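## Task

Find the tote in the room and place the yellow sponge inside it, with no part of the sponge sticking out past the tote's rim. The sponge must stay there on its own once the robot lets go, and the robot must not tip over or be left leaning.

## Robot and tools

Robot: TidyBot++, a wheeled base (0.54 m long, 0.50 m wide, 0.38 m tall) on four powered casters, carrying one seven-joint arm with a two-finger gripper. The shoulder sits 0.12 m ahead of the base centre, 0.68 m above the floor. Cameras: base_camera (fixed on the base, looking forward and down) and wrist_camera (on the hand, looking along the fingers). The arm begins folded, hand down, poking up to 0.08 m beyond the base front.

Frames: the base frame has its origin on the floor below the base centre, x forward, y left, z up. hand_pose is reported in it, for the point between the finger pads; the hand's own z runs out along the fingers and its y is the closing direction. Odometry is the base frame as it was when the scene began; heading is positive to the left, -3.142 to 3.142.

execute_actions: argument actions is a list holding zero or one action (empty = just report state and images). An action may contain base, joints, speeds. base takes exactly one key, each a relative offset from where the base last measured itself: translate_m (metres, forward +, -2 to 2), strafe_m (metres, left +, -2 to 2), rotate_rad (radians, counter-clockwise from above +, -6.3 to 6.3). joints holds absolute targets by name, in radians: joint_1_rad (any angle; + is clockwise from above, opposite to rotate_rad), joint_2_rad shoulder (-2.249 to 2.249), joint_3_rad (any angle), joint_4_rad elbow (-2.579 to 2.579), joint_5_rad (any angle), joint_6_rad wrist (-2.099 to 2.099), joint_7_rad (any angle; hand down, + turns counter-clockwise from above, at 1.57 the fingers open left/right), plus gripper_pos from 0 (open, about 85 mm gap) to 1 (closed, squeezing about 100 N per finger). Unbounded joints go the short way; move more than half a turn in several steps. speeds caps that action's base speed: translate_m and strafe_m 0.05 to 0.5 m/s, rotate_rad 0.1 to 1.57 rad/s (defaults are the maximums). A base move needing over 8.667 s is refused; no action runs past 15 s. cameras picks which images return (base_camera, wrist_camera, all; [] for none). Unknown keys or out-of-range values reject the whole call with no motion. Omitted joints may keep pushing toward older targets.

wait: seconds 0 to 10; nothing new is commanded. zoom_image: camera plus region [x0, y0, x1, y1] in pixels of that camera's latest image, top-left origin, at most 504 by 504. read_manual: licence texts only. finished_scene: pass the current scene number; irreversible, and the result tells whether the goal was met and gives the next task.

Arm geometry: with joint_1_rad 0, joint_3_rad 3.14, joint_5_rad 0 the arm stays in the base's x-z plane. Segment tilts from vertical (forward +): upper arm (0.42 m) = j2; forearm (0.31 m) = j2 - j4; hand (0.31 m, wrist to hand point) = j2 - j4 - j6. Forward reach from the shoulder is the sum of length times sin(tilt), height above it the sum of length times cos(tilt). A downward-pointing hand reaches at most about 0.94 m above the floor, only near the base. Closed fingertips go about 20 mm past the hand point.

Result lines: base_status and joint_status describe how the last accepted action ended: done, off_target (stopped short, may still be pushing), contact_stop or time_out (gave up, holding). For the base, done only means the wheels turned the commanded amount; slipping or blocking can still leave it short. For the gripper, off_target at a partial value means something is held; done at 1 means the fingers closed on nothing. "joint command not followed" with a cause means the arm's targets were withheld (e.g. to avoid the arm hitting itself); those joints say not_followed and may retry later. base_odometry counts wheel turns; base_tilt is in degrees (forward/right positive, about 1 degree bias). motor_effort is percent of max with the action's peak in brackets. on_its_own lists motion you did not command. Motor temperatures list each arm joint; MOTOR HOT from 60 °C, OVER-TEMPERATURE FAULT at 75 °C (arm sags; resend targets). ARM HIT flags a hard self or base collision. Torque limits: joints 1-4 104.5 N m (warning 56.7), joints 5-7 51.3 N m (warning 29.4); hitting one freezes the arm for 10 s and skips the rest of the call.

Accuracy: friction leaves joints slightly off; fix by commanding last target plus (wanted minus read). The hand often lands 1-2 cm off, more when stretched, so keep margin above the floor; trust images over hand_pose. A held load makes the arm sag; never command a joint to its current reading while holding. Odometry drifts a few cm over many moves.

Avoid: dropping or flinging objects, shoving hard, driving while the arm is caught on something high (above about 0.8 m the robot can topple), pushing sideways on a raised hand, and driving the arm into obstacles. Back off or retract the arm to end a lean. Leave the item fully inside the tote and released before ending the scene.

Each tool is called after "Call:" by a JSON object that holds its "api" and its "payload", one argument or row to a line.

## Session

Call:
{"api": "execute_actions", "payload": {
  "actions": []
}}

Scene clock: 0.00 s.
Motor temperatures (°C, as the motors report them): [35 34 35 35 39 42 38]
base_odometry: x=+0.000 y=+0.000 heading=+0.000 (m, m, rad; odometry frame)
base_tilt: forward=+0.5 right=-0.2 (deg)
base_status: not commanded
joint_positions: joint_1_rad=-0.003 joint_2_rad=-0.352 joint_3_rad=+3.150 joint_4_rad=-2.553 joint_5_rad=-0.054 joint_6_rad=-0.844 joint_7_rad=+1.570 gripper_pos=+0.000
joint_status: not commanded
motor_effort: joint_1_rad=+0 joint_2_rad=-1 joint_3_rad=+1 joint_4_rad=+12 joint_5_rad=+0 joint_6_rad=+1 joint_7_rad=+0 (%)
hand_pose: x=+0.2582 y=+0.0136 z=+0.5820 quat_wxyz=(-0.023, +0.998, -0.020, +0.048) (m; base frame)
pictures: base_camera, wrist_camera
camera_calibration (this result's frames):
wrist_camera: T_world_to_cam=[[-0.00588851, -0.999978, 0.00291968, 0.00499617], [-0.991638, 0.00546295, -0.128933, 0.391162], [0.128914, -0.00365449, -0.991649, 0.675003], [0, 0, 0, 1]] pos_world=[0.300903, 0.00532596, 0.719785]
Images, in order (width x height): base_camera 644x364, wrist_camera 644x476.

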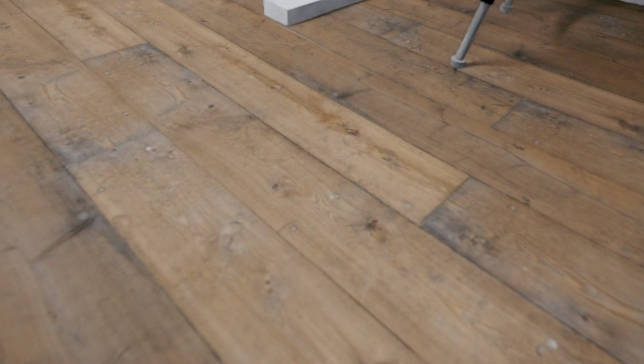

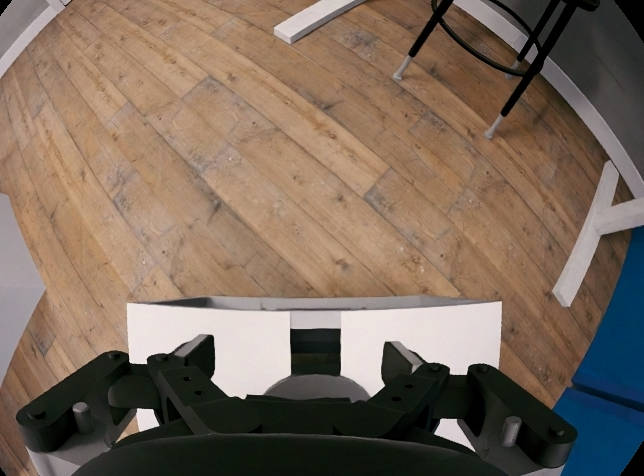

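Call:
{"api": "execute_actions", "payload": {
  "actions": [
    {"joints":{"joint_4_rad":-1.0,"joint_6_rad":-1.4},"base":{"rotate_rad":-0.7}}
  ],
  "cameras": ["wrist_camera"]
}}

Call:
{"api": "execute_actions", "payload": {
  "actions": [
    {"base":{"rotate_rad":-1.6}}
  ],
  "cameras": ["wrist_camera"]
}}

Call:
{"api": "execute_actions", "payload": {
  "actions": [
    {"base":{"rotate_rad":-1.6}}
  ],
  "cameras": ["wrist_camera"]
}}

Call:
{"api": "execute_actions", "payload": {
  "actions": [
    {"base":{"rotate_rad":-1.6}}
  ],
  "cameras": ["wrist_camera"]
}}

Scene clock: 8.53 s.
Motor temperatures (°C, as the motors report them): [35 34 35 35 39 42 38]
base_odometry: x=+0.000 y=+0.000 heading=-0.700 (m, m, rad; odometry frame)
base_tilt: forward=+0.5 right=-0.2 (deg)
base_status: done
joint_positions: joint_1_rad=-0.003 joint_2_rad=-0.352 joint_3_rad=+3.150 joint_4_rad=-1.011 joint_5_rad=-0.054 joint_6_rad=-1.370 joint_7_rad=+1.570 gripper_pos=+0.000
joint_status: all done
motor_effort: joint_1_rad=+0(1) joint_2_rad=-3(9) joint_3_rad=+1(2) joint_4_rad=+14(18) joint_5_rad=+0(1) joint_6_rad=+7(7) joint_7_rad=+0(0) (%)
hand_pose: x=+0.4457 y=+0.0147 z=+1.1881 quat_wxyz=(-0.026, +0.849, +0.006, +0.528) (m; base frame)
pictures: wrist_camera
camera_calibration (this result's frames):
wrist_camera: T_world_to_cam=[[0.0118934, -0.999792, 0.0165708, -0.0186775], [-0.411032, -0.0199954, -0.911402, 1.32643], [0.911543, 0.00402856, -0.411184, 0.213283], [0, 0, 0, 1]] pos_world=[0.351012, 0.00698978, 1.29692]
Images, in order (width x height): wrist_camera 644x476.

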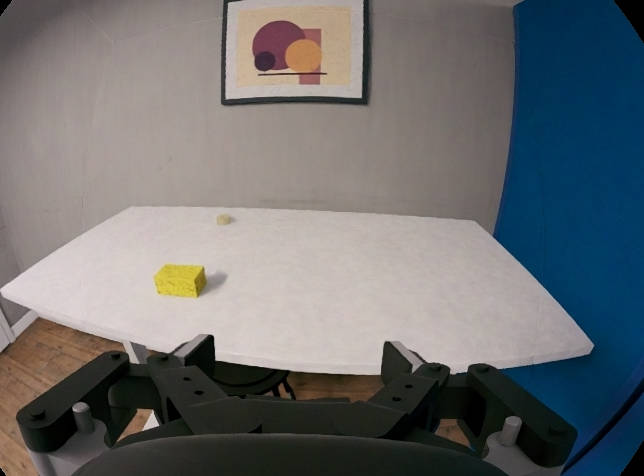

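Scene clock: 10.83 s.
Motor temperatures (°C, as the motors report them): [35 34 35 35 39 42 38]
base_odometry: x=+0.000 y=+0.000 heading=-2.299 (m, m, rad; odometry frame)
base_tilt: forward=+0.5 right=-0.3 (deg)
base_status: done
joint_positions: joint_1_rad=-0.003 joint_2_rad=-0.352 joint_3_rad=+3.151 joint_4_rad=-1.011 joint_5_rad=-0.054 joint_6_rad=-1.370 joint_7_rad=+1.570 gripper_pos=+0.000
joint_status: not commanded
motor_effort: joint_1_rad=+0(0) joint_2_rad=-2(5) joint_3_rad=+1(3) joint_4_rad=+13(15) joint_5_rad=+0(1) joint_6_rad=+7(8) joint_7_rad=+0(0) (%)
hand_pose: x=+0.4457 y=+0.0145 z=+1.1881 quat_wxyz=(-0.026, +0.849, +0.006, +0.528) (m; base frame)
pictures: wrist_camera
camera_calibration (this result's frames):
wrist_camera: T_world_to_cam=[[0.0114672, -0.9998, 0.0164148, -0.0185215], [-0.411085, -0.0196782, -0.911385, 1.32642], [0.911525, 0.00370314, -0.411228, 0.213341], [0, 0, 0, 1]] pos_world=[0.351019, 0.00679377, 1.29692]
Images, in order (width x height): wrist_camera 644x476.

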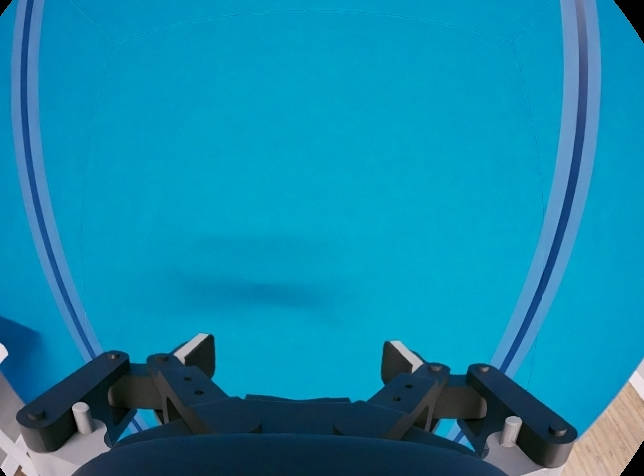

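Scene clock: 13.13 s.
Motor temperatures (°C, as the motors report them): [35 34 35 35 39 42 38]
base_odometry: x=+0.000 y=+0.000 heading=+2.385 (m, m, rad; odometry frame)
base_tilt: forward=+0.5 right=-0.2 (deg)
base_status: done
joint_positions: joint_1_rad=-0.003 joint_2_rad=-0.352 joint_3_rad=+3.151 joint_4_rad=-1.011 joint_5_rad=-0.054 joint_6_rad=-1.370 joint_7_rad=+1.570 gripper_pos=+0.000
joint_status: not commanded
motor_effort: joint_1_rad=+0(1) joint_2_rad=-3(5) joint_3_rad=+1(3) joint_4_rad=+14(14) joint_5_rad=+0(1) joint_6_rad=+7(7) joint_7_rad=+0(0) (%)
hand_pose: x=+0.4457 y=+0.0143 z=+1.1881 quat_wxyz=(-0.026, +0.849, +0.006, +0.528) (m; base frame)
pictures: wrist_camera
camera_calibration (this result's frames):
wrist_camera: T_world_to_cam=[[0.0111515, -0.999805, 0.0162991, -0.0184055], [-0.411116, -0.0194429, -0.911376, 1.32642], [0.911515, 0.00346236, -0.411252, 0.213371], [0, 0, 0, 1]] pos_world=[0.351024, 0.00664874, 1.29691]
Images, in order (width x height): wrist_camera 644x476.

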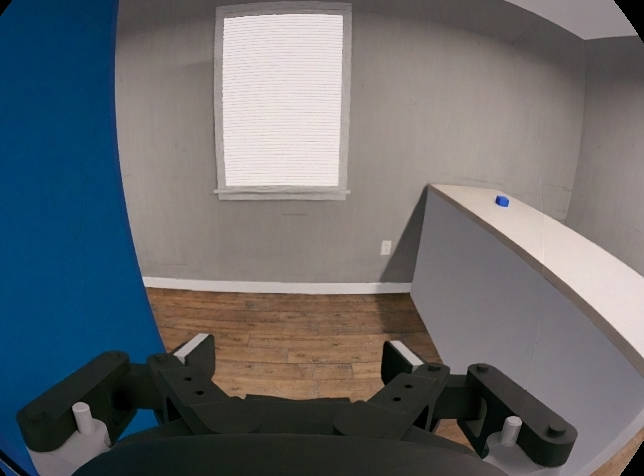

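Scene clock: 15.43 s.
Motor temperatures (°C, as the motors report them): [35 34 35 35 39 42 38]
base_odometry: x=+0.000 y=+0.000 heading=+0.786 (m, m, rad; odometry frame)
base_tilt: forward=+0.5 right=-0.2 (deg)
base_status: done
joint_positions: joint_1_rad=-0.003 joint_2_rad=-0.352 joint_3_rad=+3.151 joint_4_rad=-1.011 joint_5_rad=-0.054 joint_6_rad=-1.370 joint_7_rad=+1.570 gripper_pos=+0.000
joint_status: not commanded
motor_effort: joint_1_rad=+0(1) joint_2_rad=-3(5) joint_3_rad=+1(3) joint_4_rad=+14(14) joint_5_rad=+0(1) joint_6_rad=+7(7) joint_7_rad=+0(0) (%)
hand_pose: x=+0.4457 y=+0.0142 z=+1.1881 quat_wxyz=(-0.026, +0.849, +0.005, +0.528) (m; base frame)
pictures: wrist_camera
camera_calibration (this result's frames):
wrist_camera: T_world_to_cam=[[0.0109083, -0.999809, 0.0162102, -0.0183165], [-0.41114, -0.019262, -0.911369, 1.32641], [0.911507, 0.00327684, -0.411272, 0.213397], [0, 0, 0, 1]] pos_world=[0.351029, 0.00653714, 1.29691]
Images, in order (width x height): wrist_camera 644x476.

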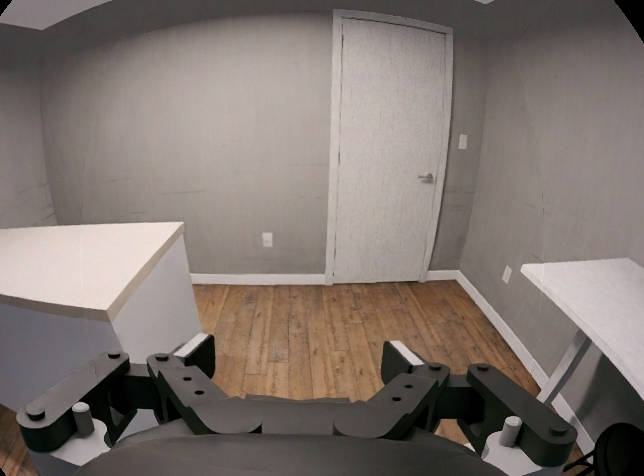

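Call:
{"api": "execute_actions", "payload": {
  "actions": [
    {"base":{"rotate_rad":-1.561}}
  ],
  "cameras": []
}}

Call:
{"api": "execute_actions", "payload": {
  "actions": [
    {"base":{"strafe_m":0.37},"joints":{"joint_6_rad":-1.7}}
  ]
}}

Scene clock: 29.93 s.
Motor temperatures (°C, as the motors report them): [35 34 35 35 39 42 38]
base_odometry: x=+0.000 y=+0.000 heading=-0.775 (m, m, rad; odometry frame)
base_tilt: forward=+0.5 right=-0.2 (deg)
base_status: done
joint_positions: joint_1_rad=-0.003 joint_2_rad=-0.352 joint_3_rad=+3.152 joint_4_rad=-1.011 joint_5_rad=-0.054 joint_6_rad=-1.370 joint_7_rad=+1.570 gripper_pos=+0.000
joint_status: not commanded
motor_effort: joint_1_rad=+0(1) joint_2_rad=-2(5) joint_3_rad=+1(3) joint_4_rad=+13(14) joint_5_rad=+0(1) joint_6_rad=+7(8) joint_7_rad=+0(0) (%)
hand_pose: x=+0.4457 y=+0.0141 z=+1.1881 quat_wxyz=(-0.026, +0.849, +0.005, +0.528) (m; base frame)
pictures: none
No camera images: the call's "cameras" was empty. Leave "cameras" out to get every camera's image.

Scene clock: 32.00 s.
Motor temperatures (°C, as the motors report them): [35 33 35 35 39 42 38]
base_odometry: x=+0.259 y=+0.264 heading=-0.775 (m, m, rad; odometry frame)
base_tilt: forward=+0.5 right=-0.2 (deg)
base_status: done
joint_positions: joint_1_rad=-0.003 joint_2_rad=-0.352 joint_3_rad=+3.150 joint_4_rad=-1.009 joint_5_rad=-0.054 joint_6_rad=-1.690 joint_7_rad=+1.570 gripper_pos=+0.000
joint_status: all done
motor_effort: joint_1_rad=+0(0) joint_2_rad=-1(3) joint_3_rad=+2(4) joint_4_rad=+13(14) joint_5_rad=+0(1) joint_6_rad=+6(8) joint_7_rad=+0(0) (%)
hand_pose: x=+0.3881 y=+0.0158 z=+1.1078 quat_wxyz=(-0.024, +0.922, +0.010, +0.387) (m; base frame)
pictures: base_camera, wrist_camera
camera_calibration (this result's frames):
wrist_camera: T_world_to_cam=[[0.0305294, -0.999284, 0.022369, -0.0292598], [-0.675231, -0.0371196, -0.736672, 1.13885], [0.736975, 0.00738592, -0.67588, 0.593679], [0, 0, 0, 1]] pos_world=[0.332351, 0.00864984, 1.24087]
Images, in order (width x height): base_camera 644x364, wrist_camera 644x476.

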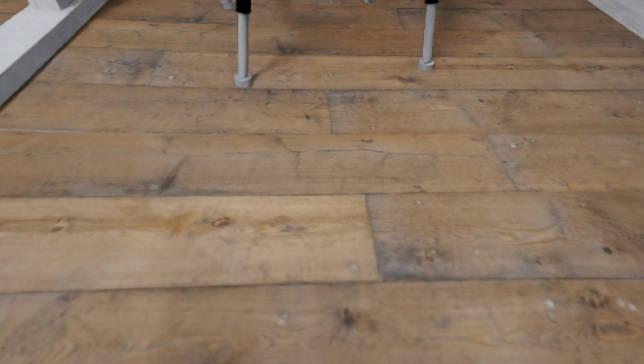

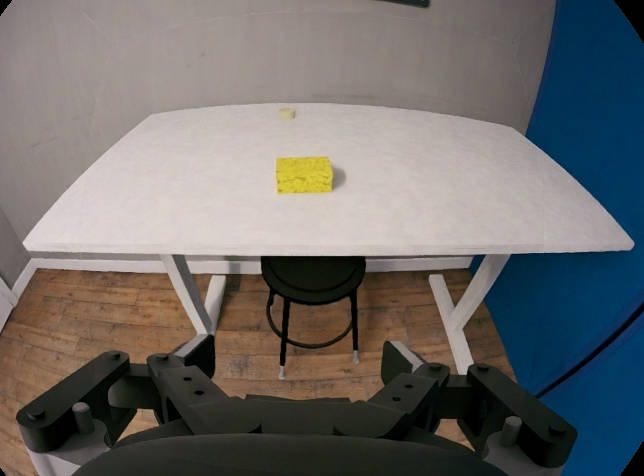

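Call:
{"api": "execute_actions", "payload": {
  "actions": [
    {"base":{"strafe_m":0.02},"joints":{"joint_2_rad":0.3,"joint_4_rad":-0.2,"joint_6_rad":-2.04,"joint_7_rad":0.0}}
  ],
  "cameras": []
}}

Call:
{"api": "execute_actions", "payload": {
  "actions": [
    {"base":{"translate_m":0.25},"speeds":{"translate_m":0.25}}
  ]
}}

Scene clock: 45.33 s.
Motor temperatures (°C, as the motors report them): [35 33 35 35 39 42 38]
base_odometry: x=+0.273 y=+0.279 heading=-0.776 (m, m, rad; odometry frame)
base_tilt: forward=+0.5 right=-0.2 (deg)
base_status: done
joint_positions: joint_1_rad=-0.003 joint_2_rad=+0.286 joint_3_rad=+3.147 joint_4_rad=-0.216 joint_5_rad=-0.054 joint_6_rad=-2.010 joint_7_rad=+0.016 gripper_pos=+0.000
joint_status: all done
motor_effort: joint_1_rad=+0(0) joint_2_rad=-23(25) joint_3_rad=+1(4) joint_4_rad=+10(13) joint_5_rad=+0(2) joint_6_rad=+5(7) joint_7_rad=+0(0) (%)
hand_pose: x=+0.5722 y=+0.0163 z=+1.1096 quat_wxyz=(-0.231, +0.690, -0.654, +0.208) (m; base frame)
pictures: none
No camera images: the call's "cameras" was empty. Leave "cameras" out to get every camera's image.

Scene clock: 47.20 s.
Motor temperatures (°C, as the motors report them): [35 33 35 35 39 42 38]
base_odometry: x=+0.452 y=+0.104 heading=-0.776 (m, m, rad; odometry frame)
base_tilt: forward=+0.5 right=-0.2 (deg)
base_status: done
joint_positions: joint_1_rad=-0.003 joint_2_rad=+0.294 joint_3_rad=+3.147 joint_4_rad=-0.212 joint_5_rad=-0.054 joint_6_rad=-2.012 joint_7_rad=+0.016 gripper_pos=+0.000
joint_status: not commanded
motor_effort: joint_1_rad=+0(1) joint_2_rad=-25(28) joint_3_rad=+0(1) joint_4_rad=+11(11) joint_5_rad=+0(0) joint_6_rad=+5(5) joint_7_rad=+0(0) (%)
hand_pose: x=+0.5747 y=+0.0163 z=+1.1068 quat_wxyz=(-0.228, +0.691, -0.655, +0.205) (m; base frame)
pictures: base_camera, wrist_camera
camera_calibration (this result's frames):
wrist_camera: T_world_to_cam=[[-0.83435, -0.0778621, -0.545708, 1.07636], [-0.0708886, 0.99691, -0.0338561, 0.122064], [0.546657, 0.0104365, -0.837291, 0.74341], [0, 0, 0, 1]] pos_world=[0.50032, -0.0456385, 1.21396]
Images, in order (width x height): base_camera 644x364, wrist_camera 644x476.

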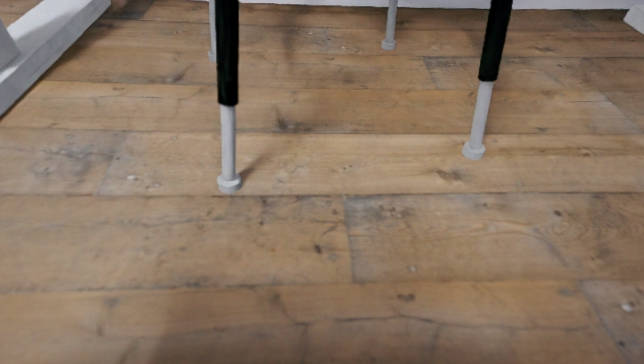

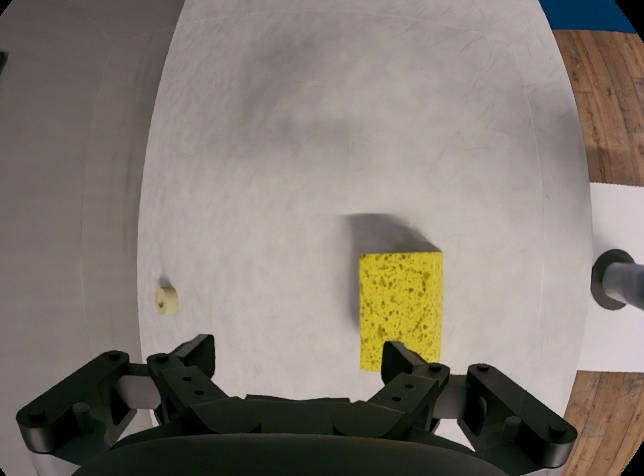

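Call:
{"api": "execute_actions", "payload": {
  "actions": [
    {"joints":{"joint_4_rad":-0.5}}
  ],
  "cameras": ["wrist_camera"]
}}

Scene clock: 53.87 s.
Motor temperatures (°C, as the motors report them): [35 33 35 35 39 42 38]
base_odometry: x=+0.452 y=+0.104 heading=-0.776 (m, m, rad; odometry frame)
base_tilt: forward=+0.5 right=-0.2 (deg)
base_status: not commanded
joint_positions: joint_1_rad=-0.003 joint_2_rad=+0.294 joint_3_rad=+3.147 joint_4_rad=-0.489 joint_5_rad=-0.054 joint_6_rad=-2.012 joint_7_rad=+0.016 gripper_pos=+0.000
joint_status: all done
motor_effort: joint_1_rad=+0(0) joint_2_rad=-27(28) joint_3_rad=+1(1) joint_4_rad=+12(13) joint_5_rad=+0(0) joint_6_rad=+3(5) joint_7_rad=+0(0) (%)
hand_pose: x=+0.5682 y=+0.0162 z=+1.0148 quat_wxyz=(-0.136, +0.712, -0.680, +0.108) (m; base frame)
pictures: wrist_camera
camera_calibration (this result's frames):
wrist_camera: T_world_to_cam=[[-0.951653, -0.0772064, -0.297314, 0.83529], [-0.0769206, 0.996957, -0.0126792, 0.100556], [0.297388, 0.0108034, -0.954696, 0.93077], [0, 0, 0, 1]] pos_world=[0.525841, -0.0458154, 1.13822]
Images, in order (width x height): wrist_camera 644x476.

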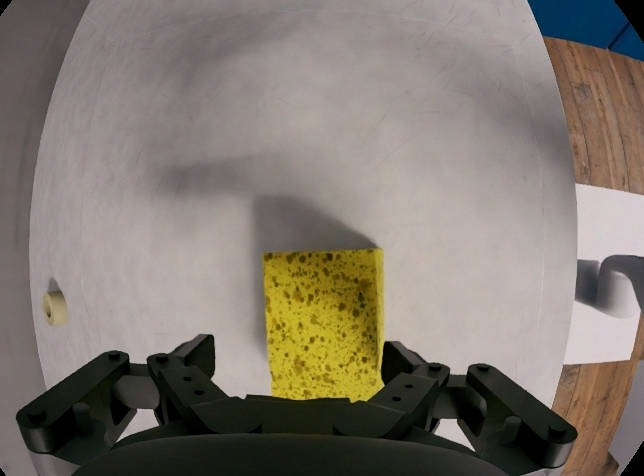

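Call:
{"api": "execute_actions", "payload": {
  "actions": [
    {"base":{"translate_m":0.012},"speeds":{"translate_m":0.05}}
  ],
  "cameras": []
}}

Call:
{"api": "execute_actions", "payload": {
  "actions": [
    {"joints":{"joint_4_rad":-0.62}}
  ],
  "cameras": ["wrist_camera"]
}}

Scene clock: 58.50 s.
Motor temperatures (°C, as the motors report them): [35 34 35 35 39 42 38]
base_odometry: x=+0.461 y=+0.095 heading=-0.775 (m, m, rad; odometry frame)
base_tilt: forward=+0.5 right=-0.2 (deg)
base_status: done
joint_positions: joint_1_rad=-0.003 joint_2_rad=+0.297 joint_3_rad=+3.147 joint_4_rad=-0.489 joint_5_rad=-0.054 joint_6_rad=-2.013 joint_7_rad=+0.016 gripper_pos=+0.000
joint_status: not commanded
motor_effort: joint_1_rad=+0(1) joint_2_rad=-27(30) joint_3_rad=+1(0) joint_4_rad=+13(13) joint_5_rad=+0(0) joint_6_rad=+3(4) joint_7_rad=+0(0) (%)
hand_pose: x=+0.5688 y=+0.0162 z=+1.0135 quat_wxyz=(-0.135, +0.712, -0.680, +0.107) (m; base frame)
pictures: none
No camera images: the call's "cameras" was empty. Leave "cameras" out to get every camera's image.

Scene clock: 59.47 s.
Motor temperatures (°C, as the motors report them): [35 34 35 35 39 42 38]
base_odometry: x=+0.461 y=+0.095 heading=-0.775 (m, m, rad; odometry frame)
base_tilt: forward=+0.5 right=-0.2 (deg)
base_status: not commanded
joint_positions: joint_1_rad=-0.003 joint_2_rad=+0.297 joint_3_rad=+3.147 joint_4_rad=-0.610 joint_5_rad=-0.054 joint_6_rad=-2.013 joint_7_rad=+0.016 gripper_pos=+0.000
joint_status: all done
motor_effort: joint_1_rad=+0(0) joint_2_rad=-27(29) joint_3_rad=+1(1) joint_4_rad=+13(14) joint_5_rad=+0(0) joint_6_rad=+2(3) joint_7_rad=+0(0) (%)
hand_pose: x=+0.5579 y=+0.0162 z=+0.9746 quat_wxyz=(-0.094, +0.718, -0.687, +0.063) (m; base frame)
pictures: wrist_camera
camera_calibration (this result's frames):
wrist_camera: T_world_to_cam=[[-0.981219, -0.0769927, -0.176863, 0.712655], [-0.0777228, 0.996971, -0.00280655, 0.0901218], [0.176544, 0.0109925, -0.984231, 0.991641], [0, 0, 0, 1]] pos_world=[0.531208, -0.0458801, 1.1023]
Images, in order (width x height): wrist_camera 644x476.

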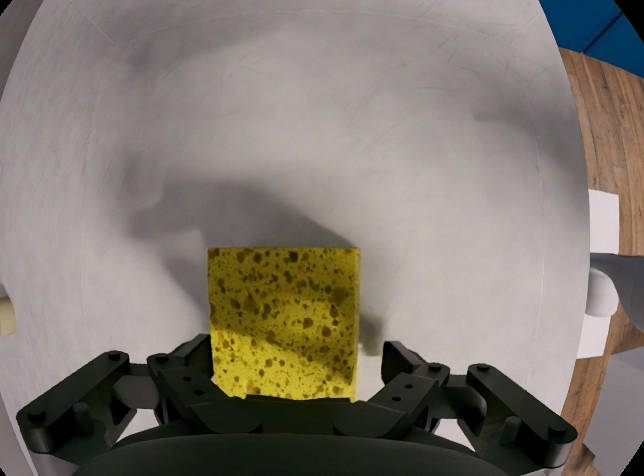

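Call:
{"api": "execute_actions", "payload": {
  "actions": [
    {"base":{"translate_m":0.012},"speeds":{"translate_m":0.05}}
  ],
  "cameras": ["wrist_camera"]
}}

Scene clock: 64.03 s.
Motor temperatures (°C, as the motors report them): [35 34 35 35 39 42 38]
base_odometry: x=+0.470 y=+0.087 heading=-0.775 (m, m, rad; odometry frame)
base_tilt: forward=+0.5 right=-0.2 (deg)
base_status: done
joint_positions: joint_1_rad=-0.003 joint_2_rad=+0.299 joint_3_rad=+3.147 joint_4_rad=-0.610 joint_5_rad=-0.054 joint_6_rad=-2.013 joint_7_rad=+0.016 gripper_pos=+0.000
joint_status: not commanded
motor_effort: joint_1_rad=+0(1) joint_2_rad=-27(30) joint_3_rad=+1(0) joint_4_rad=+13(14) joint_5_rad=+0(1) joint_6_rad=+2(3) joint_7_rad=+0(0) (%)
hand_pose: x=+0.5584 y=+0.0162 z=+0.9737 quat_wxyz=(-0.093, +0.718, -0.687, +0.062) (m; base frame)
pictures: wrist_camera
camera_calibration (this result's frames):
wrist_camera: T_world_to_cam=[[-0.981666, -0.0770148, -0.174357, 0.71076], [-0.0777485, 0.99697, -0.00262866, 0.0899981], [0.174031, 0.0109755, -0.984679, 0.992461], [0, 0, 0, 1]] pos_world=[0.532007, -0.0458792, 1.10142]
Images, in order (width x height): wrist_camera 644x476.

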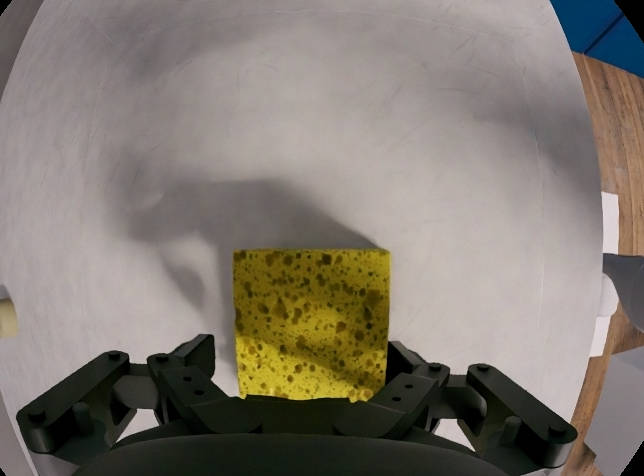

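Call:
{"api": "execute_actions", "payload": {
  "actions": [
    {"joints":{"joint_4_rad":-0.66}}
  ],
  "cameras": []
}}

Call:
{"api": "execute_actions", "payload": {
  "actions": [
    {"joints":{"gripper_pos":1.0}}
  ],
  "cameras": ["wrist_camera"]
}}

Scene clock: 81.93 s.
Motor temperatures (°C, as the motors report them): [35 34 35 35 39 42 38]
base_odometry: x=+0.469 y=+0.087 heading=-0.775 (m, m, rad; odometry frame)
base_tilt: forward=+0.5 right=-0.2 (deg)
base_status: not commanded
joint_positions: joint_1_rad=-0.003 joint_2_rad=+0.287 joint_3_rad=+3.147 joint_4_rad=-0.650 joint_5_rad=-0.054 joint_6_rad=-2.014 joint_7_rad=+0.016 gripper_pos=+0.000
joint_status: all done
motor_effort: joint_1_rad=+0(0) joint_2_rad=-21(28) joint_3_rad=+1(1) joint_4_rad=+7(13) joint_5_rad=+0(1) joint_6_rad=-1(4) joint_7_rad=+0(0) (%)
hand_pose: x=+0.5501 y=+0.0161 z=+0.9660 quat_wxyz=(-0.082, +0.718, -0.689, +0.052) (m; base frame)
pictures: none
No camera images: the call's "cameras" was empty. Leave "cameras" out to get every camera's image.

Scene clock: 83.03 s.
Motor temperatures (°C, as the motors report them): [35 34 35 35 39 42 38]
base_odometry: x=+0.469 y=+0.087 heading=-0.775 (m, m, rad; odometry frame)
base_tilt: forward=+0.5 right=-0.2 (deg)
base_status: not commanded
joint_positions: joint_1_rad=-0.003 joint_2_rad=+0.273 joint_3_rad=+3.147 joint_4_rad=-0.642 joint_5_rad=-0.054 joint_6_rad=-2.023 joint_7_rad=+0.016 gripper_pos=+0.370
joint_status: gripper_pos off_target (ended at +0.370, target +1.000)
motor_effort: joint_1_rad=+0(1) joint_2_rad=-19(26) joint_3_rad=+1(0) joint_4_rad=+8(13) joint_5_rad=+0(1) joint_6_rad=+0(5) joint_7_rad=+0(0) (%)
hand_pose: x=+0.5443 y=+0.0161 z=+0.9740 quat_wxyz=(-0.087, +0.718, -0.688, +0.057) (m; base frame)
pictures: wrist_camera
camera_calibration (this result's frames):
wrist_camera: T_world_to_cam=[[-0.984372, -0.0773864, -0.158185, 0.682684], [-0.0781339, 0.996942, -0.0014979, 0.0881065], [0.157817, 0.0108851, -0.987408, 1.00671], [0, 0, 0, 1]] pos_world=[0.520022, -0.0459648, 1.10216]
Images, in order (width x height): wrist_camera 644x476.

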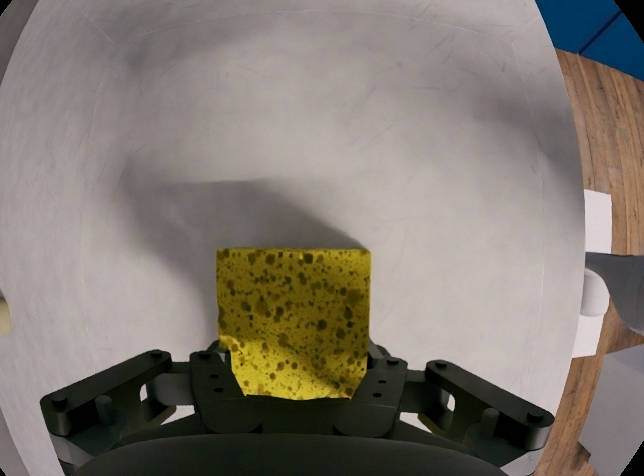

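Call:
{"api": "execute_actions", "payload": {
  "actions": [
    {"joints":{"joint_4_rad":-0.25,"joint_2_rad":0.2}}
  ],
  "cameras": []
}}

Call:
{"api": "execute_actions", "payload": {
  "actions": [
    {"base":{"translate_m":-0.3},"joints":{"joint_2_rad":-0.3,"joint_4_rad":-1.0,"joint_6_rad":-1.3,"joint_7_rad":1.57}}
  ],
  "cameras": []
}}

Call:
{"api": "execute_actions", "payload": {
  "actions": [
    {"base":{"strafe_m":0.9}}
  ],
  "cameras": []
}}

Call:
{"api": "execute_actions", "payload": {
  "actions": [
    {"base":{"rotate_rad":2.9}}
  ]
}}

Scene clock: 88.43 s.
Motor temperatures (°C, as the motors report them): [35 34 35 35 39 42 38]
base_odometry: x=+0.469 y=+0.087 heading=-0.775 (m, m, rad; odometry frame)
base_tilt: forward=+0.5 right=-0.2 (deg)
base_status: not commanded
joint_positions: joint_1_rad=-0.003 joint_2_rad=+0.211 joint_3_rad=+3.147 joint_4_rad=-0.259 joint_5_rad=-0.054 joint_6_rad=-2.020 joint_7_rad=+0.016 gripper_pos=+0.370
joint_status: all done
motor_effort: joint_1_rad=+0(0) joint_2_rad=-20(31) joint_3_rad=+1(1) joint_4_rad=+9(14) joint_5_rad=-1(1) joint_6_rad=+5(5) joint_7_rad=+0(0) (%)
hand_pose: x=+0.5381 y=+0.0161 z=+1.1263 quat_wxyz=(-0.238, +0.688, -0.651, +0.215) (m; base frame)
pictures: none
No camera images: the call's "cameras" was empty. Leave "cameras" out to get every camera's image.

Scene clock: 90.63 s.
Motor temperatures (°C, as the motors report them): [35 34 35 35 39 42 38]
base_odometry: x=+0.255 y=+0.297 heading=-0.775 (m, m, rad; odometry frame)
base_tilt: forward=+0.5 right=-0.2 (deg)
base_status: done
joint_positions: joint_1_rad=-0.003 joint_2_rad=-0.291 joint_3_rad=+3.147 joint_4_rad=-0.987 joint_5_rad=-0.054 joint_6_rad=-1.330 joint_7_rad=+1.554 gripper_pos=+0.371
joint_status: all done
motor_effort: joint_1_rad=+0(2) joint_2_rad=-6(27) joint_3_rad=+1(1) joint_4_rad=+14(15) joint_5_rad=-1(2) joint_6_rad=+7(7) joint_7_rad=+0(0) (%)
hand_pose: x=+0.4792 y=+0.0162 z=+1.1900 quat_wxyz=(-0.030, +0.848, +0.000, +0.529) (m; base frame)
pictures: none
No camera images: the call's "cameras" was empty. Leave "cameras" out to get every camera's image.

Scene clock: 93.80 s.
Motor temperatures (°C, as the motors report them): [35 34 35 35 39 42 38]
base_odometry: x=+0.884 y=+0.940 heading=-0.775 (m, m, rad; odometry frame)
base_tilt: forward=+0.5 right=-0.2 (deg)
base_status: done
joint_positions: joint_1_rad=-0.003 joint_2_rad=-0.291 joint_3_rad=+3.148 joint_4_rad=-0.987 joint_5_rad=-0.054 joint_6_rad=-1.329 joint_7_rad=+1.554 gripper_pos=+0.371
joint_status: not commanded
motor_effort: joint_1_rad=+0(0) joint_2_rad=-6(8) joint_3_rad=+2(3) joint_4_rad=+14(15) joint_5_rad=+0(1) joint_6_rad=+8(7) joint_7_rad=+0(0) (%)
hand_pose: x=+0.4793 y=+0.0159 z=+1.1898 quat_wxyz=(-0.030, +0.848, +0.000, +0.529) (m; base frame)
pictures: none
No camera images: the call's "cameras" was empty. Leave "cameras" out to get every camera's image.

Scene clock: 96.93 s.
Motor temperatures (°C, as the motors report them): [35 34 35 35 39 42 38]
base_odometry: x=+0.884 y=+0.940 heading=+2.125 (m, m, rad; odometry frame)
base_tilt: forward=+0.5 right=-0.2 (deg)
base_status: done
joint_positions: joint_1_rad=-0.003 joint_2_rad=-0.291 joint_3_rad=+3.148 joint_4_rad=-0.988 joint_5_rad=-0.054 joint_6_rad=-1.329 joint_7_rad=+1.554 gripper_pos=+0.371
joint_status: not commanded
motor_effort: joint_1_rad=+0(1) joint_2_rad=-5(8) joint_3_rad=+1(3) joint_4_rad=+14(15) joint_5_rad=-1(2) joint_6_rad=+8(8) joint_7_rad=+0(0) (%)
hand_pose: x=+0.4794 y=+0.0157 z=+1.1893 quat_wxyz=(-0.030, +0.848, +0.000, +0.529) (m; base frame)
pictures: base_camera, wrist_camera
camera_calibration (this result's frames):
wrist_camera: T_world_to_cam=[[0.005696, -0.999982, 0.00203948, 0.00217478], [-0.409691, -0.00419412, -0.912215, 1.34149], [0.912207, 0.00436042, -0.409707, 0.180919], [0, 0, 0, 1]] pos_world=[0.384548, 0.00701222, 1.29784]
Images, in order (width x height): base_camera 644x364, wrist_camera 644x476.

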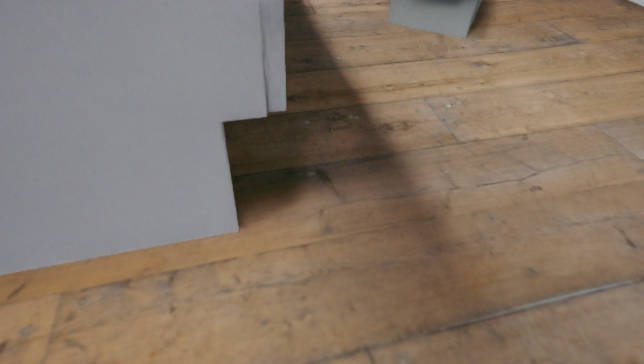

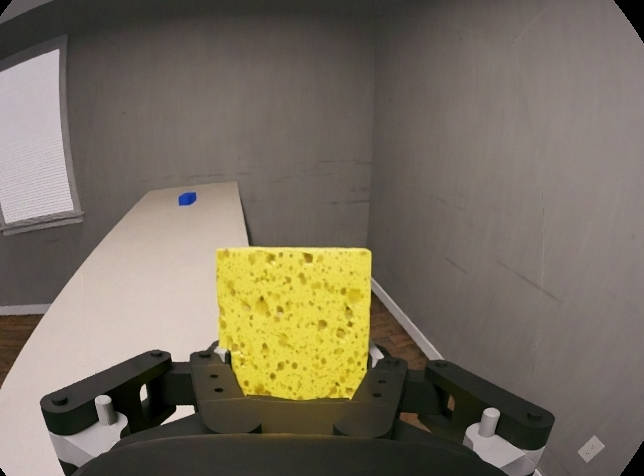

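Call:
{"api": "execute_actions", "payload": {
  "actions": [
    {"base":{"rotate_rad":0.24}}
  ],
  "cameras": []
}}

Call:
{"api": "execute_actions", "payload": {
  "actions": [
    {"base":{"strafe_m":-0.52}}
  ],
  "cameras": []
}}

Call:
{"api": "execute_actions", "payload": {
  "actions": [
    {"base":{"translate_m":0.4},"joints":{"joint_2_rad":0.92,"joint_4_rad":-1.73,"joint_6_rad":-0.49}}
  ]
}}

Scene clock: 107.57 s.
Motor temperatures (°C, as the motors report them): [35 34 35 35 39 42 38]
base_odometry: x=+0.885 y=+0.940 heading=+2.364 (m, m, rad; odometry frame)
base_tilt: forward=+0.5 right=-0.2 (deg)
base_status: done
joint_positions: joint_1_rad=-0.003 joint_2_rad=-0.291 joint_3_rad=+3.148 joint_4_rad=-0.988 joint_5_rad=-0.054 joint_6_rad=-1.329 joint_7_rad=+1.554 gripper_pos=+0.371
joint_status: not commanded
motor_effort: joint_1_rad=+0(1) joint_2_rad=-5(6) joint_3_rad=+1(3) joint_4_rad=+14(14) joint_5_rad=+0(1) joint_6_rad=+7(8) joint_7_rad=+0(0) (%)
hand_pose: x=+0.4794 y=+0.0157 z=+1.1893 quat_wxyz=(-0.030, +0.848, -0.001, +0.529) (m; base frame)
pictures: none
No camera images: the call's "cameras" was empty. Leave "cameras" out to get every camera's image.

Scene clock: 109.97 s.
Motor temperatures (°C, as the motors report them): [35 34 35 35 39 42 38]
base_odometry: x=+1.249 y=+1.311 heading=+2.365 (m, m, rad; odometry frame)
base_tilt: forward=+0.5 right=-0.2 (deg)
base_status: done
joint_positions: joint_1_rad=-0.003 joint_2_rad=-0.291 joint_3_rad=+3.151 joint_4_rad=-0.988 joint_5_rad=-0.054 joint_6_rad=-1.329 joint_7_rad=+1.554 gripper_pos=+0.371
joint_status: not commanded
motor_effort: joint_1_rad=+0(1) joint_2_rad=-6(6) joint_3_rad=+1(4) joint_4_rad=+14(14) joint_5_rad=+0(2) joint_6_rad=+8(8) joint_7_rad=+0(0) (%)
hand_pose: x=+0.4795 y=+0.0143 z=+1.1893 quat_wxyz=(-0.030, +0.848, -0.002, +0.529) (m; base frame)
pictures: none
No camera images: the call's "cameras" was empty. Leave "cameras" out to get every camera's image.

Scene clock: 112.47 s.
Motor temperatures (°C, as the motors report them): [35 34 35 35 39 42 38]
base_odometry: x=+0.964 y=+1.592 heading=+2.364 (m, m, rad; odometry frame)
base_tilt: forward=+0.5 right=-0.2 (deg)
base_status: done
joint_positions: joint_1_rad=-0.003 joint_2_rad=+0.905 joint_3_rad=+3.151 joint_4_rad=-1.719 joint_5_rad=-0.054 joint_6_rad=-0.520 joint_7_rad=+1.554 gripper_pos=+0.371
joint_status: all done
motor_effort: joint_1_rad=+0(0) joint_2_rad=-41(48) joint_3_rad=+0(2) joint_4_rad=+7(16) joint_5_rad=+0(1) joint_6_rad=+0(8) joint_7_rad=+0(0) (%)
hand_pose: x=+0.6052 y=+0.0061 z=+0.3574 quat_wxyz=(-0.010, +0.999, -0.033, -0.001) (m; base frame)
pictures: base_camera, wrist_camera
camera_calibration (this result's frames):
wrist_camera: T_world_to_cam=[[-0.0295152, -0.9992, 0.0269872, 0.00585436], [-0.999121, 0.0286875, -0.0305595, 0.675498], [0.0297609, -0.0278655, -0.999169, 0.470311], [0, 0, 0, 1]] pos_world=[0.661081, -0.000423234, 0.490405]
Images, in order (width x height): base_camera 644x364, wrist_camera 644x476.

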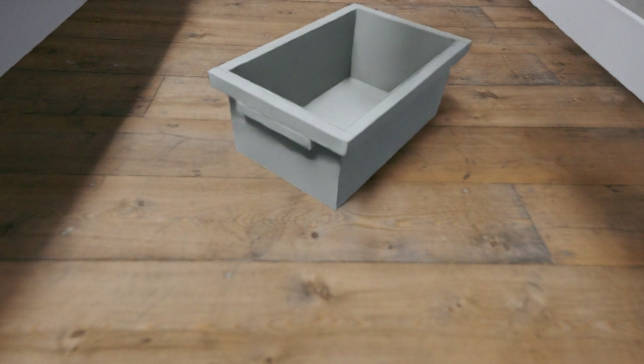

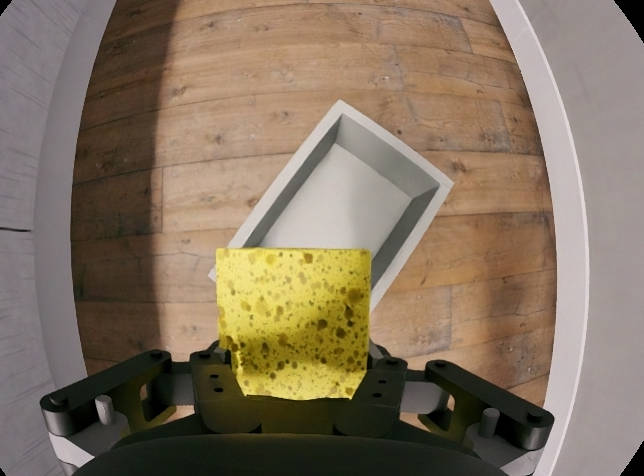

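Call:
{"api": "execute_actions", "payload": {
  "actions": [
    {"base":{"translate_m":0.06},"joints":{"joint_1_rad":0.12,"joint_7_rad":1.02}}
  ],
  "cameras": []
}}

Call:
{"api": "execute_actions", "payload": {
  "actions": [
    {"joints":{"joint_2_rad":1.25,"joint_4_rad":-1.61,"joint_6_rad":-0.29}}
  ]
}}

Scene clock: 124.63 s.
Motor temperatures (°C, as the motors report them): [35 34 35 35 39 42 38]
base_odometry: x=+0.921 y=+1.634 heading=+2.364 (m, m, rad; odometry frame)
base_tilt: forward=+0.6 right=-0.2 (deg)
base_status: done
joint_positions: joint_1_rad=+0.121 joint_2_rad=+0.905 joint_3_rad=+3.151 joint_4_rad=-1.722 joint_5_rad=-0.054 joint_6_rad=-0.516 joint_7_rad=+1.027 gripper_pos=+0.371
joint_status: all done
motor_effort: joint_1_rad=+0(2) joint_2_rad=-41(42) joint_3_rad=+0(1) joint_4_rad=+7(9) joint_5_rad=+0(1) joint_6_rad=+1(1) joint_7_rad=+0(0) (%)
hand_pose: x=+0.6013 y=-0.0540 z=+0.3568 quat_wxyz=(-0.009, +0.936, -0.351, -0.003) (m; base frame)
pictures: none
No camera images: the call's "cameras" was empty. Leave "cameras" out to get every camera's image.

Scene clock: 126.27 s.
Motor temperatures (°C, as the motors report them): [35 34 35 35 39 42 38]
base_odometry: x=+0.921 y=+1.634 heading=+2.364 (m, m, rad; odometry frame)
base_tilt: forward=+0.5 right=-0.2 (deg)
base_status: not commanded
joint_positions: joint_1_rad=+0.121 joint_2_rad=+1.244 joint_3_rad=+3.151 joint_4_rad=-1.625 joint_5_rad=-0.054 joint_6_rad=-0.320 joint_7_rad=+1.027 gripper_pos=+0.371
joint_status: all done
motor_effort: joint_1_rad=+0(0) joint_2_rad=-43(46) joint_3_rad=+0(0) joint_4_rad=+4(8) joint_5_rad=+0(0) joint_6_rad=+0(0) joint_7_rad=+0(0) (%)
hand_pose: x=+0.5844 y=-0.0554 z=+0.2031 quat_wxyz=(+0.001, +0.936, -0.352, -0.024) (m; base frame)
pictures: base_camera, wrist_camera
camera_calibration (this result's frames):
wrist_camera: T_world_to_cam=[[-0.627947, -0.775587, 0.0643955, 0.302468], [-0.776685, 0.629785, 0.0114362, 0.546576], [-0.0494251, -0.0428337, -0.997859, 0.360243], [0, 0, 0, 1]] pos_world=[0.632257, -0.0942045, 0.333743]
Images, in order (width x height): base_camera 644x364, wrist_camera 644x476.

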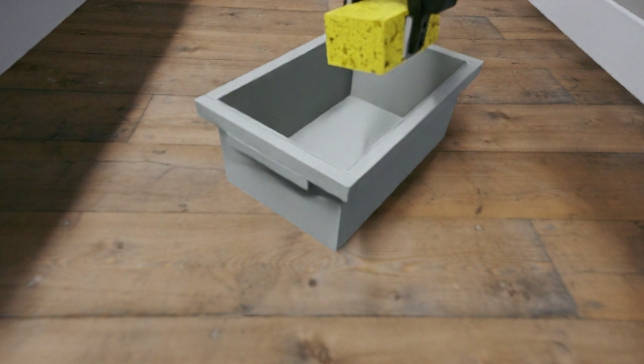

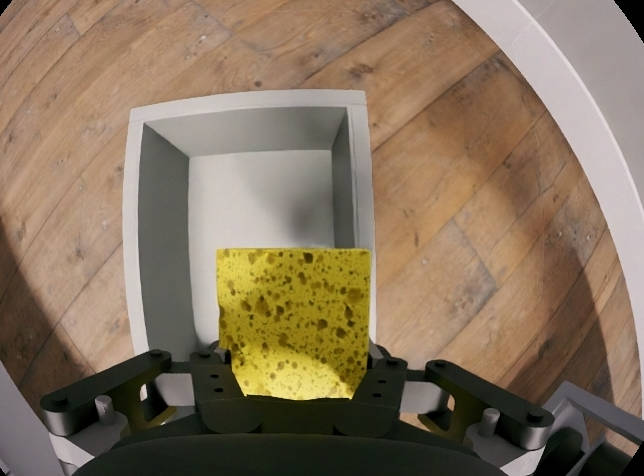

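Call:
{"api": "execute_actions", "payload": {
  "actions": [
    {"base":{"translate_m":0.022},"speeds":{"translate_m":0.05},"joints":{"joint_1_rad":0.05,"joint_7_rad":0.97}}
  ],
  "cameras": []
}}

Call:
{"api": "execute_actions", "payload": {
  "actions": [
    {"joints":{"joint_2_rad":1.43,"joint_4_rad":-1.50,"joint_6_rad":-0.20}}
  ]
}}

Scene clock: 131.00 s.
Motor temperatures (°C, as the motors report them): [35 35 35 35 39 42 38]
base_odometry: x=+0.905 y=+1.650 heading=+2.364 (m, m, rad; odometry frame)
base_tilt: forward=+0.5 right=-0.2 (deg)
base_status: done
joint_positions: joint_1_rad=+0.050 joint_2_rad=+1.244 joint_3_rad=+3.149 joint_4_rad=-1.621 joint_5_rad=-0.054 joint_6_rad=-0.318 joint_7_rad=+0.989 gripper_pos=+0.371
joint_status: all done
motor_effort: joint_1_rad=+0(3) joint_2_rad=-44(45) joint_3_rad=+0(2) joint_4_rad=+4(5) joint_5_rad=+0(0) joint_6_rad=+0(0) joint_7_rad=+0(1) (%)
hand_pose: x=+0.5900 y=-0.0212 z=+0.2034 quat_wxyz=(+0.001, +0.941, -0.336, -0.021) (m; base frame)
pictures: none
No camera images: the call's "cameras" was empty. Leave "cameras" out to get every camera's image.

Scene clock: 132.43 s.
Motor temperatures (°C, as the motors report them): [35 35 35 35 39 42 38]
base_odometry: x=+0.905 y=+1.650 heading=+2.364 (m, m, rad; odometry frame)
base_tilt: forward=+0.5 right=-0.2 (deg)
base_status: not commanded
joint_positions: joint_1_rad=+0.050 joint_2_rad=+1.424 joint_3_rad=+3.149 joint_4_rad=-1.513 joint_5_rad=-0.054 joint_6_rad=-0.230 joint_7_rad=+0.989 gripper_pos=+0.371
joint_status: all done
motor_effort: joint_1_rad=+0(0) joint_2_rad=-44(47) joint_3_rad=+0(0) joint_4_rad=+3(3) joint_5_rad=+0(0) joint_6_rad=+0(1) joint_7_rad=+0(0) (%)
hand_pose: x=+0.5910 y=-0.0229 z=+0.1245 quat_wxyz=(+0.001, +0.942, -0.336, -0.013) (m; base frame)
pictures: base_camera, wrist_camera
camera_calibration (this result's frames):
wrist_camera: T_world_to_cam=[[-0.602373, -0.79624, 0.0561069, 0.32239], [-0.797778, 0.602879, -0.00932545, 0.546532], [-0.0264004, -0.0503782, -0.998381, 0.269777], [0, 0, 0, 1]] pos_world=[0.637332, -0.0592021, 0.256349]
Images, in order (width x height): base_camera 644x364, wrist_camera 644x476.

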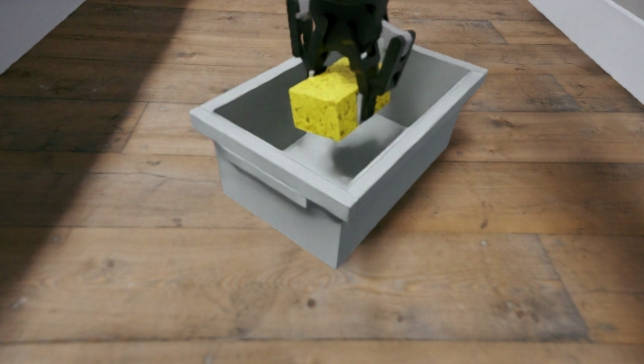

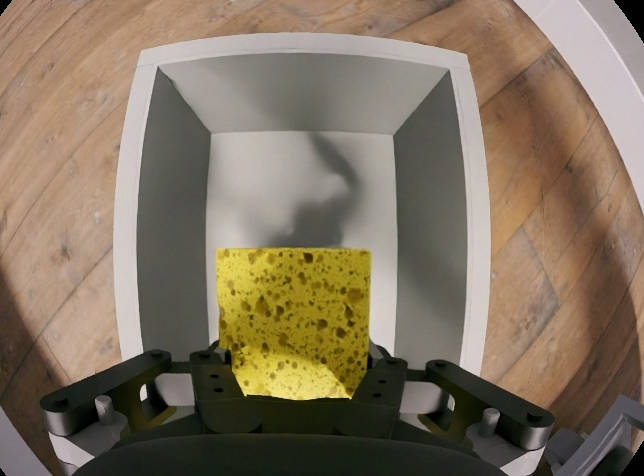

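Call:
{"api": "execute_actions", "payload": {
  "actions": [
    {"joints":{"joint_2_rad":1.53,"joint_4_rad":-1.43,"joint_6_rad":-0.14}}
  ],
  "cameras": ["base_camera"]
}}

Call:
{"api": "execute_actions", "payload": {
  "actions": [
    {"joints":{"gripper_pos":0.15}}
  ],
  "cameras": ["base_camera"]
}}

Scene clock: 137.50 s.
Motor temperatures (°C, as the motors report them): [35 35 35 35 39 42 38]
base_odometry: x=+0.905 y=+1.650 heading=+2.364 (m, m, rad; odometry frame)
base_tilt: forward=+0.5 right=-0.2 (deg)
base_status: not commanded
joint_positions: joint_1_rad=+0.050 joint_2_rad=+1.516 joint_3_rad=+3.149 joint_4_rad=-1.440 joint_5_rad=-0.054 joint_6_rad=-0.167 joint_7_rad=+0.989 gripper_pos=+0.371
joint_status: all done
motor_effort: joint_1_rad=+0(0) joint_2_rad=-44(46) joint_3_rad=+0(0) joint_4_rad=+3(3) joint_5_rad=+0(0) joint_6_rad=+0(1) joint_7_rad=+0(0) (%)
hand_pose: x=+0.6020 y=-0.0245 z=+0.0843 quat_wxyz=(-0.003, +0.942, -0.336, +0.008) (m; base frame)
pictures: base_camera
Images, in order (width x height): base_camera 644x364.

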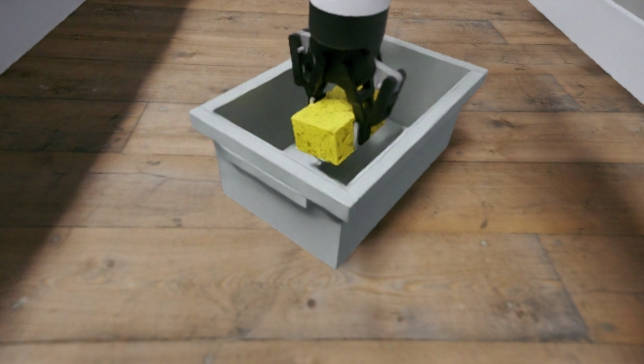

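Scene clock: 138.53 s.
Motor temperatures (°C, as the motors report them): [35 35 35 35 39 42 38]
base_odometry: x=+0.905 y=+1.650 heading=+2.364 (m, m, rad; odometry frame)
base_tilt: forward=+0.5 right=-0.2 (deg)
base_status: not commanded
joint_positions: joint_1_rad=+0.050 joint_2_rad=+1.516 joint_3_rad=+3.149 joint_4_rad=-1.440 joint_5_rad=-0.054 joint_6_rad=-0.167 joint_7_rad=+0.989 gripper_pos=+0.150
joint_status: all done
motor_effort: joint_1_rad=+0(0) joint_2_rad=-44(44) joint_3_rad=+0(0) joint_4_rad=+2(3) joint_5_rad=-1(1) joint_6_rad=+1(1) joint_7_rad=+0(0) (%)
hand_pose: x=+0.6020 y=-0.0245 z=+0.0843 quat_wxyz=(-0.003, +0.942, -0.336, +0.008) (m; base frame)
pictures: base_camera
Images, in order (width x height): base_camera 644x364.

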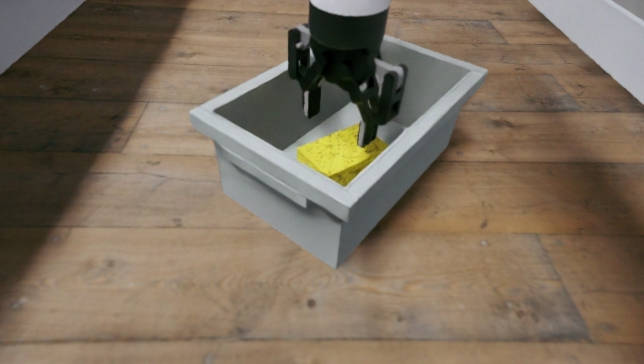

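Call:
{"api": "execute_actions", "payload": {
  "actions": [
    {"joints":{"joint_2_rad":0.92,"joint_4_rad":-1.73,"joint_6_rad":-0.49}}
  ]
}}

Scene clock: 141.83 s.
Motor temperatures (°C, as the motors report them): [35 35 35 35 39 42 38]
base_odometry: x=+0.905 y=+1.650 heading=+2.364 (m, m, rad; odometry frame)
base_tilt: forward=+0.5 right=-0.2 (deg)
base_status: not commanded
joint_positions: joint_1_rad=+0.050 joint_2_rad=+0.938 joint_3_rad=+3.149 joint_4_rad=-1.717 joint_5_rad=-0.054 joint_6_rad=-0.462 joint_7_rad=+0.989 gripper_pos=+0.150
joint_status: all done
motor_effort: joint_1_rad=+0(0) joint_2_rad=-41(47) joint_3_rad=+0(0) joint_4_rad=+7(8) joint_5_rad=+0(0) joint_6_rad=+1(1) joint_7_rad=+0(0) (%)
hand_pose: x=+0.6130 y=-0.0199 z=+0.3416 quat_wxyz=(-0.012, +0.942, -0.335, +0.010) (m; base frame)
pictures: base_camera, wrist_camera
camera_calibration (this result's frames):
wrist_camera: T_world_to_cam=[[-0.603122, -0.797465, 0.0171158, 0.339605], [-0.797276, 0.602045, -0.0434957, 0.575682], [0.0243818, -0.0398792, -0.998907, 0.456529], [0, 0, 0, 1]] pos_world=[0.65267, -0.0575573, 0.475257]
Images, in order (width x height): base_camera 644x364, wrist_camera 644x476.

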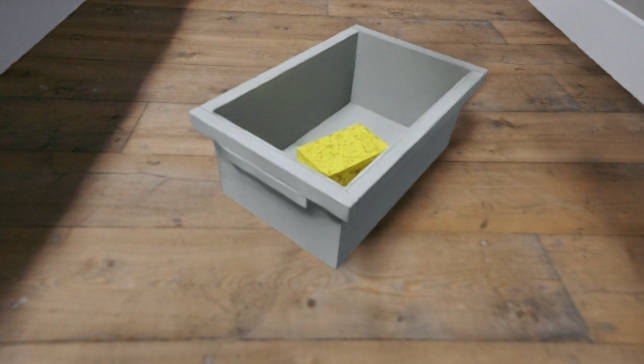

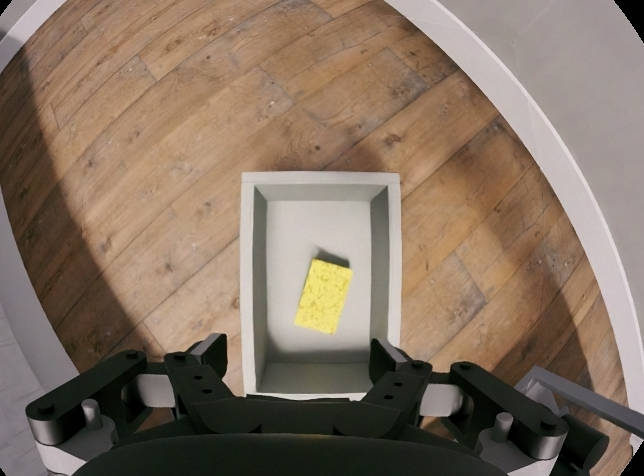

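Call:
{"api": "finished_scene", "payload": {
  "scene": 2
}}

The scene is finished: the task was done.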